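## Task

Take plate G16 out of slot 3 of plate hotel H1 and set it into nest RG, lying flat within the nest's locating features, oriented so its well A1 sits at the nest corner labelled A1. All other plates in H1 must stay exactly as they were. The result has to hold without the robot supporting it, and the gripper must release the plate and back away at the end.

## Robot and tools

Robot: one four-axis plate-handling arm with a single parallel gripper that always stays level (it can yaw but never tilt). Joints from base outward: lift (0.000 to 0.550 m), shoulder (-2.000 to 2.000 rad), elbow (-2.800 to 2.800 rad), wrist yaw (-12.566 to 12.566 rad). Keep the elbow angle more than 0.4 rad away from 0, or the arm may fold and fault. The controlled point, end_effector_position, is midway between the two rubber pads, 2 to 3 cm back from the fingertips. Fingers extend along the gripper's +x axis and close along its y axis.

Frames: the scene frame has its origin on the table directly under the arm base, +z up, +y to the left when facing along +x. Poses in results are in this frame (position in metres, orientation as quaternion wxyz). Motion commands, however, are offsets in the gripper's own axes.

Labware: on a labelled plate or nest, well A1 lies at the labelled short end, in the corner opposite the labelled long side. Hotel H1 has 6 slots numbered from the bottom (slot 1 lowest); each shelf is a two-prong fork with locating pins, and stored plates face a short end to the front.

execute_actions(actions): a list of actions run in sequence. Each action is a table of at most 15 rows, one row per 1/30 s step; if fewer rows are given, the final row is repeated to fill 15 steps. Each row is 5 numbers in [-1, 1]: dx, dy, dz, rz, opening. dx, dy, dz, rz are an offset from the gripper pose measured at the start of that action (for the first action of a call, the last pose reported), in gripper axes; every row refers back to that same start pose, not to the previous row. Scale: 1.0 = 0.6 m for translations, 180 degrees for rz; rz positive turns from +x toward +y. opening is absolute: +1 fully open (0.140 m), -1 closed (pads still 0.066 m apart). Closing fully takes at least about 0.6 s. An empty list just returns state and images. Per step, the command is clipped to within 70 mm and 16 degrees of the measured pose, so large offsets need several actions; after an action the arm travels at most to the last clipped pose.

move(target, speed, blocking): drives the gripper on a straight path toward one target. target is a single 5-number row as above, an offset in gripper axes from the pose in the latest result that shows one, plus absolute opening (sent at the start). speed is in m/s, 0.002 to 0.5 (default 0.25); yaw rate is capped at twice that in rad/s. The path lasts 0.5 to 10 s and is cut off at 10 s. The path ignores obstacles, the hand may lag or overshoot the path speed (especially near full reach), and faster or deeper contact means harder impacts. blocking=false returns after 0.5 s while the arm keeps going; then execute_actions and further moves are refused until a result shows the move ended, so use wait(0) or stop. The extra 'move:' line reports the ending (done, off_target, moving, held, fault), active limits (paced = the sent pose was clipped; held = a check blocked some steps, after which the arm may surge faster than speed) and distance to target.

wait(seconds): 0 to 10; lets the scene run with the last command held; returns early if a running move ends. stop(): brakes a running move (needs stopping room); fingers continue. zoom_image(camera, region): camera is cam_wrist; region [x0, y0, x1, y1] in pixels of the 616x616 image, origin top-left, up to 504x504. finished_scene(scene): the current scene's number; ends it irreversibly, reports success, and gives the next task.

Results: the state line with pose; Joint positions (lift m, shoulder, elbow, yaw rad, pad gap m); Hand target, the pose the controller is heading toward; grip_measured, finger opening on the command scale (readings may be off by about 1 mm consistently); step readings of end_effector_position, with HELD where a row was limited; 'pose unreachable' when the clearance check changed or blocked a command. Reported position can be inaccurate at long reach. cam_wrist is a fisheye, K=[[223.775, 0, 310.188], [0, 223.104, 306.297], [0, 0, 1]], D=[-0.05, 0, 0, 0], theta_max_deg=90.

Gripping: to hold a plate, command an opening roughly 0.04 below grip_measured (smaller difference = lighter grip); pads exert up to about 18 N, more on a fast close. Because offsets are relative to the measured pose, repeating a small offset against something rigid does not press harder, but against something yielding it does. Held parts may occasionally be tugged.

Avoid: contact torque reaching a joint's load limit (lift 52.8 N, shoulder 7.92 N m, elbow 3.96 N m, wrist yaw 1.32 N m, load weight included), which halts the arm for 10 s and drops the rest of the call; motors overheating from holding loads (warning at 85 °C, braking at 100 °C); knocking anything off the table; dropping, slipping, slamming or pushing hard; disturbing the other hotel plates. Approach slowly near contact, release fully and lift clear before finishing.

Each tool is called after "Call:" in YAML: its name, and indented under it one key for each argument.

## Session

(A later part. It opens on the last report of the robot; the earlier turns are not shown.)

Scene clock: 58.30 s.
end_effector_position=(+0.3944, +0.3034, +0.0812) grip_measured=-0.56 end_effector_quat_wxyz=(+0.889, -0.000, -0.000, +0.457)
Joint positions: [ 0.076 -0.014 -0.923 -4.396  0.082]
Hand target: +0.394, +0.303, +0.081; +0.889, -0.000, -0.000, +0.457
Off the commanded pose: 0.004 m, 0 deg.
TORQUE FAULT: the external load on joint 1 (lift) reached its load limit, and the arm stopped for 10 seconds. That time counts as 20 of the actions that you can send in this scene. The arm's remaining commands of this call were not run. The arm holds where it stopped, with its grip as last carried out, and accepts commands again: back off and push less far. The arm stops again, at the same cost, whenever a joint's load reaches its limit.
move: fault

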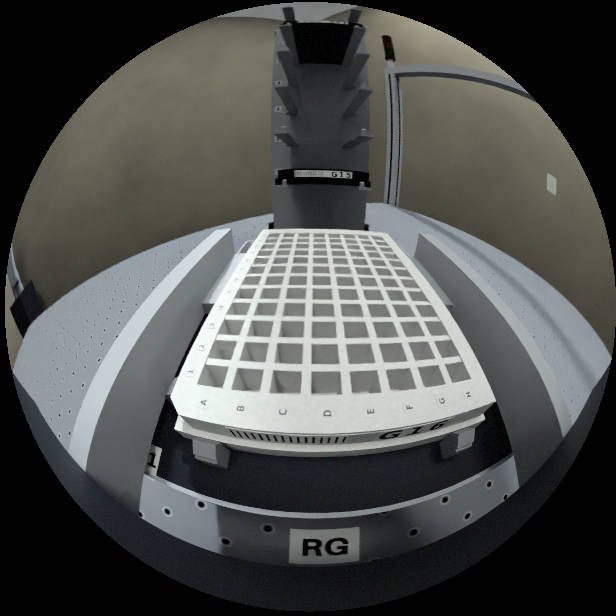

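Probably seated. Release and back up/out.

Call:
move:
  target: [0,0,0.001,0,0.1]

Call:
move:
  target: [0,0,0.1,0,0.6]
  speed: 0.1

Call:
move:
  target: [-0.15,0,0,0,1]

Call:
zoom_image:
  camera: "cam_wrist"
  region: [180, 250, 460, 520]

Scene clock: 59.30 s.
end_effector_position=(+0.3944, +0.3034, +0.0818) grip_measured=+0.10 end_effector_quat_wxyz=(+0.889, -0.000, -0.000, +0.457)
Joint positions: [ 0.077 -0.014 -0.923 -4.396  0.107]
Hand target: +0.394, +0.303, +0.082; +0.889, -0.000, -0.000, +0.457
Off the commanded pose: 0.000 m, 0 deg.
move: done

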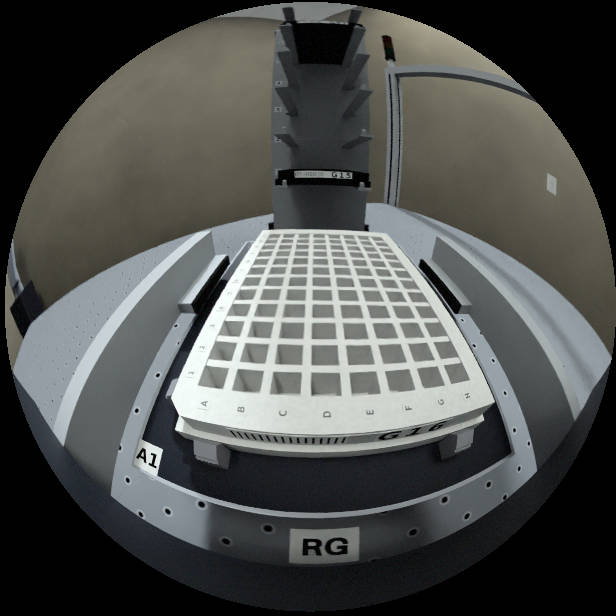

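Scene clock: 60.20 s.
end_effector_position=(+0.3944, +0.3034, +0.1418) grip_measured=+0.60 end_effector_quat_wxyz=(+0.889, -0.000, -0.000, +0.457)
Joint positions: [ 0.137 -0.014 -0.923 -4.396  0.125]
Hand target: +0.394, +0.303, +0.142; +0.889, -0.000, -0.000, +0.457
Off the commanded pose: 0.000 m, 0 deg.
move: done

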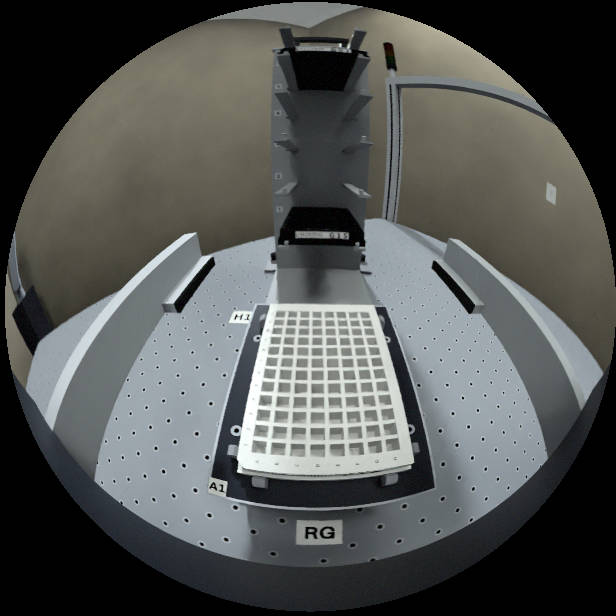

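Scene clock: 60.97 s.
end_effector_position=(+0.3420, +0.2301, +0.1418) grip_measured=+1.00 end_effector_quat_wxyz=(+0.889, -0.000, -0.000, +0.457)
Joint positions: [ 0.137 -0.094 -0.542 -4.698  0.14 ]
Hand target: +0.342, +0.230, +0.142; +0.889, -0.000, -0.000, +0.457
Off the commanded pose: 0.000 m, 0 deg.
move: done

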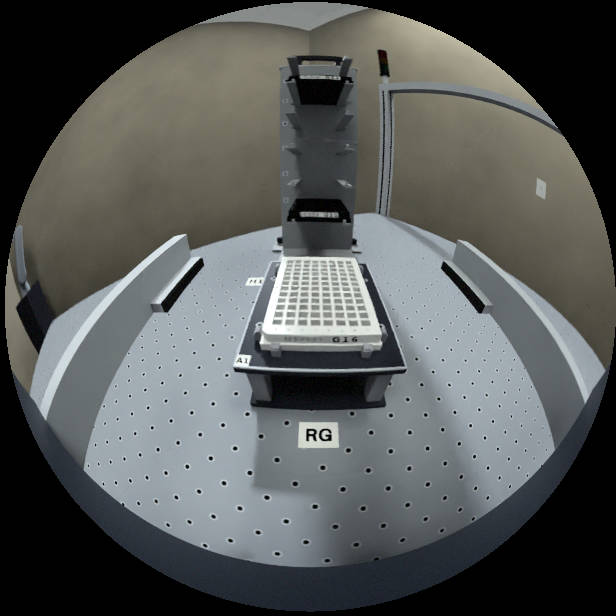

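Region (180, 250, 460, 520) of cam_wrist's 616x616 image, scaled by 1.800, with more detail than that image has; it fills the top 486 rows of this view, and the rest is white.

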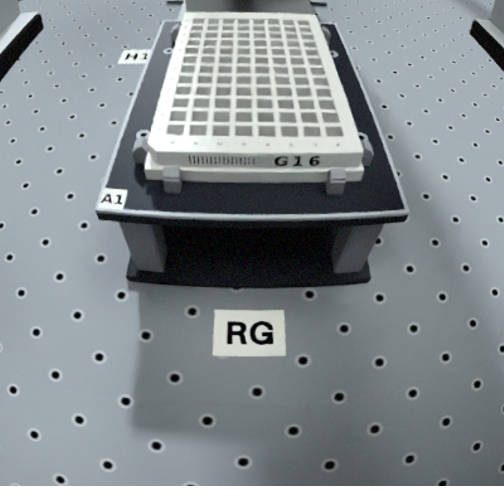

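Seated.

Call:
finished_scene:
  scene: 1

The scene is finished: the task was done.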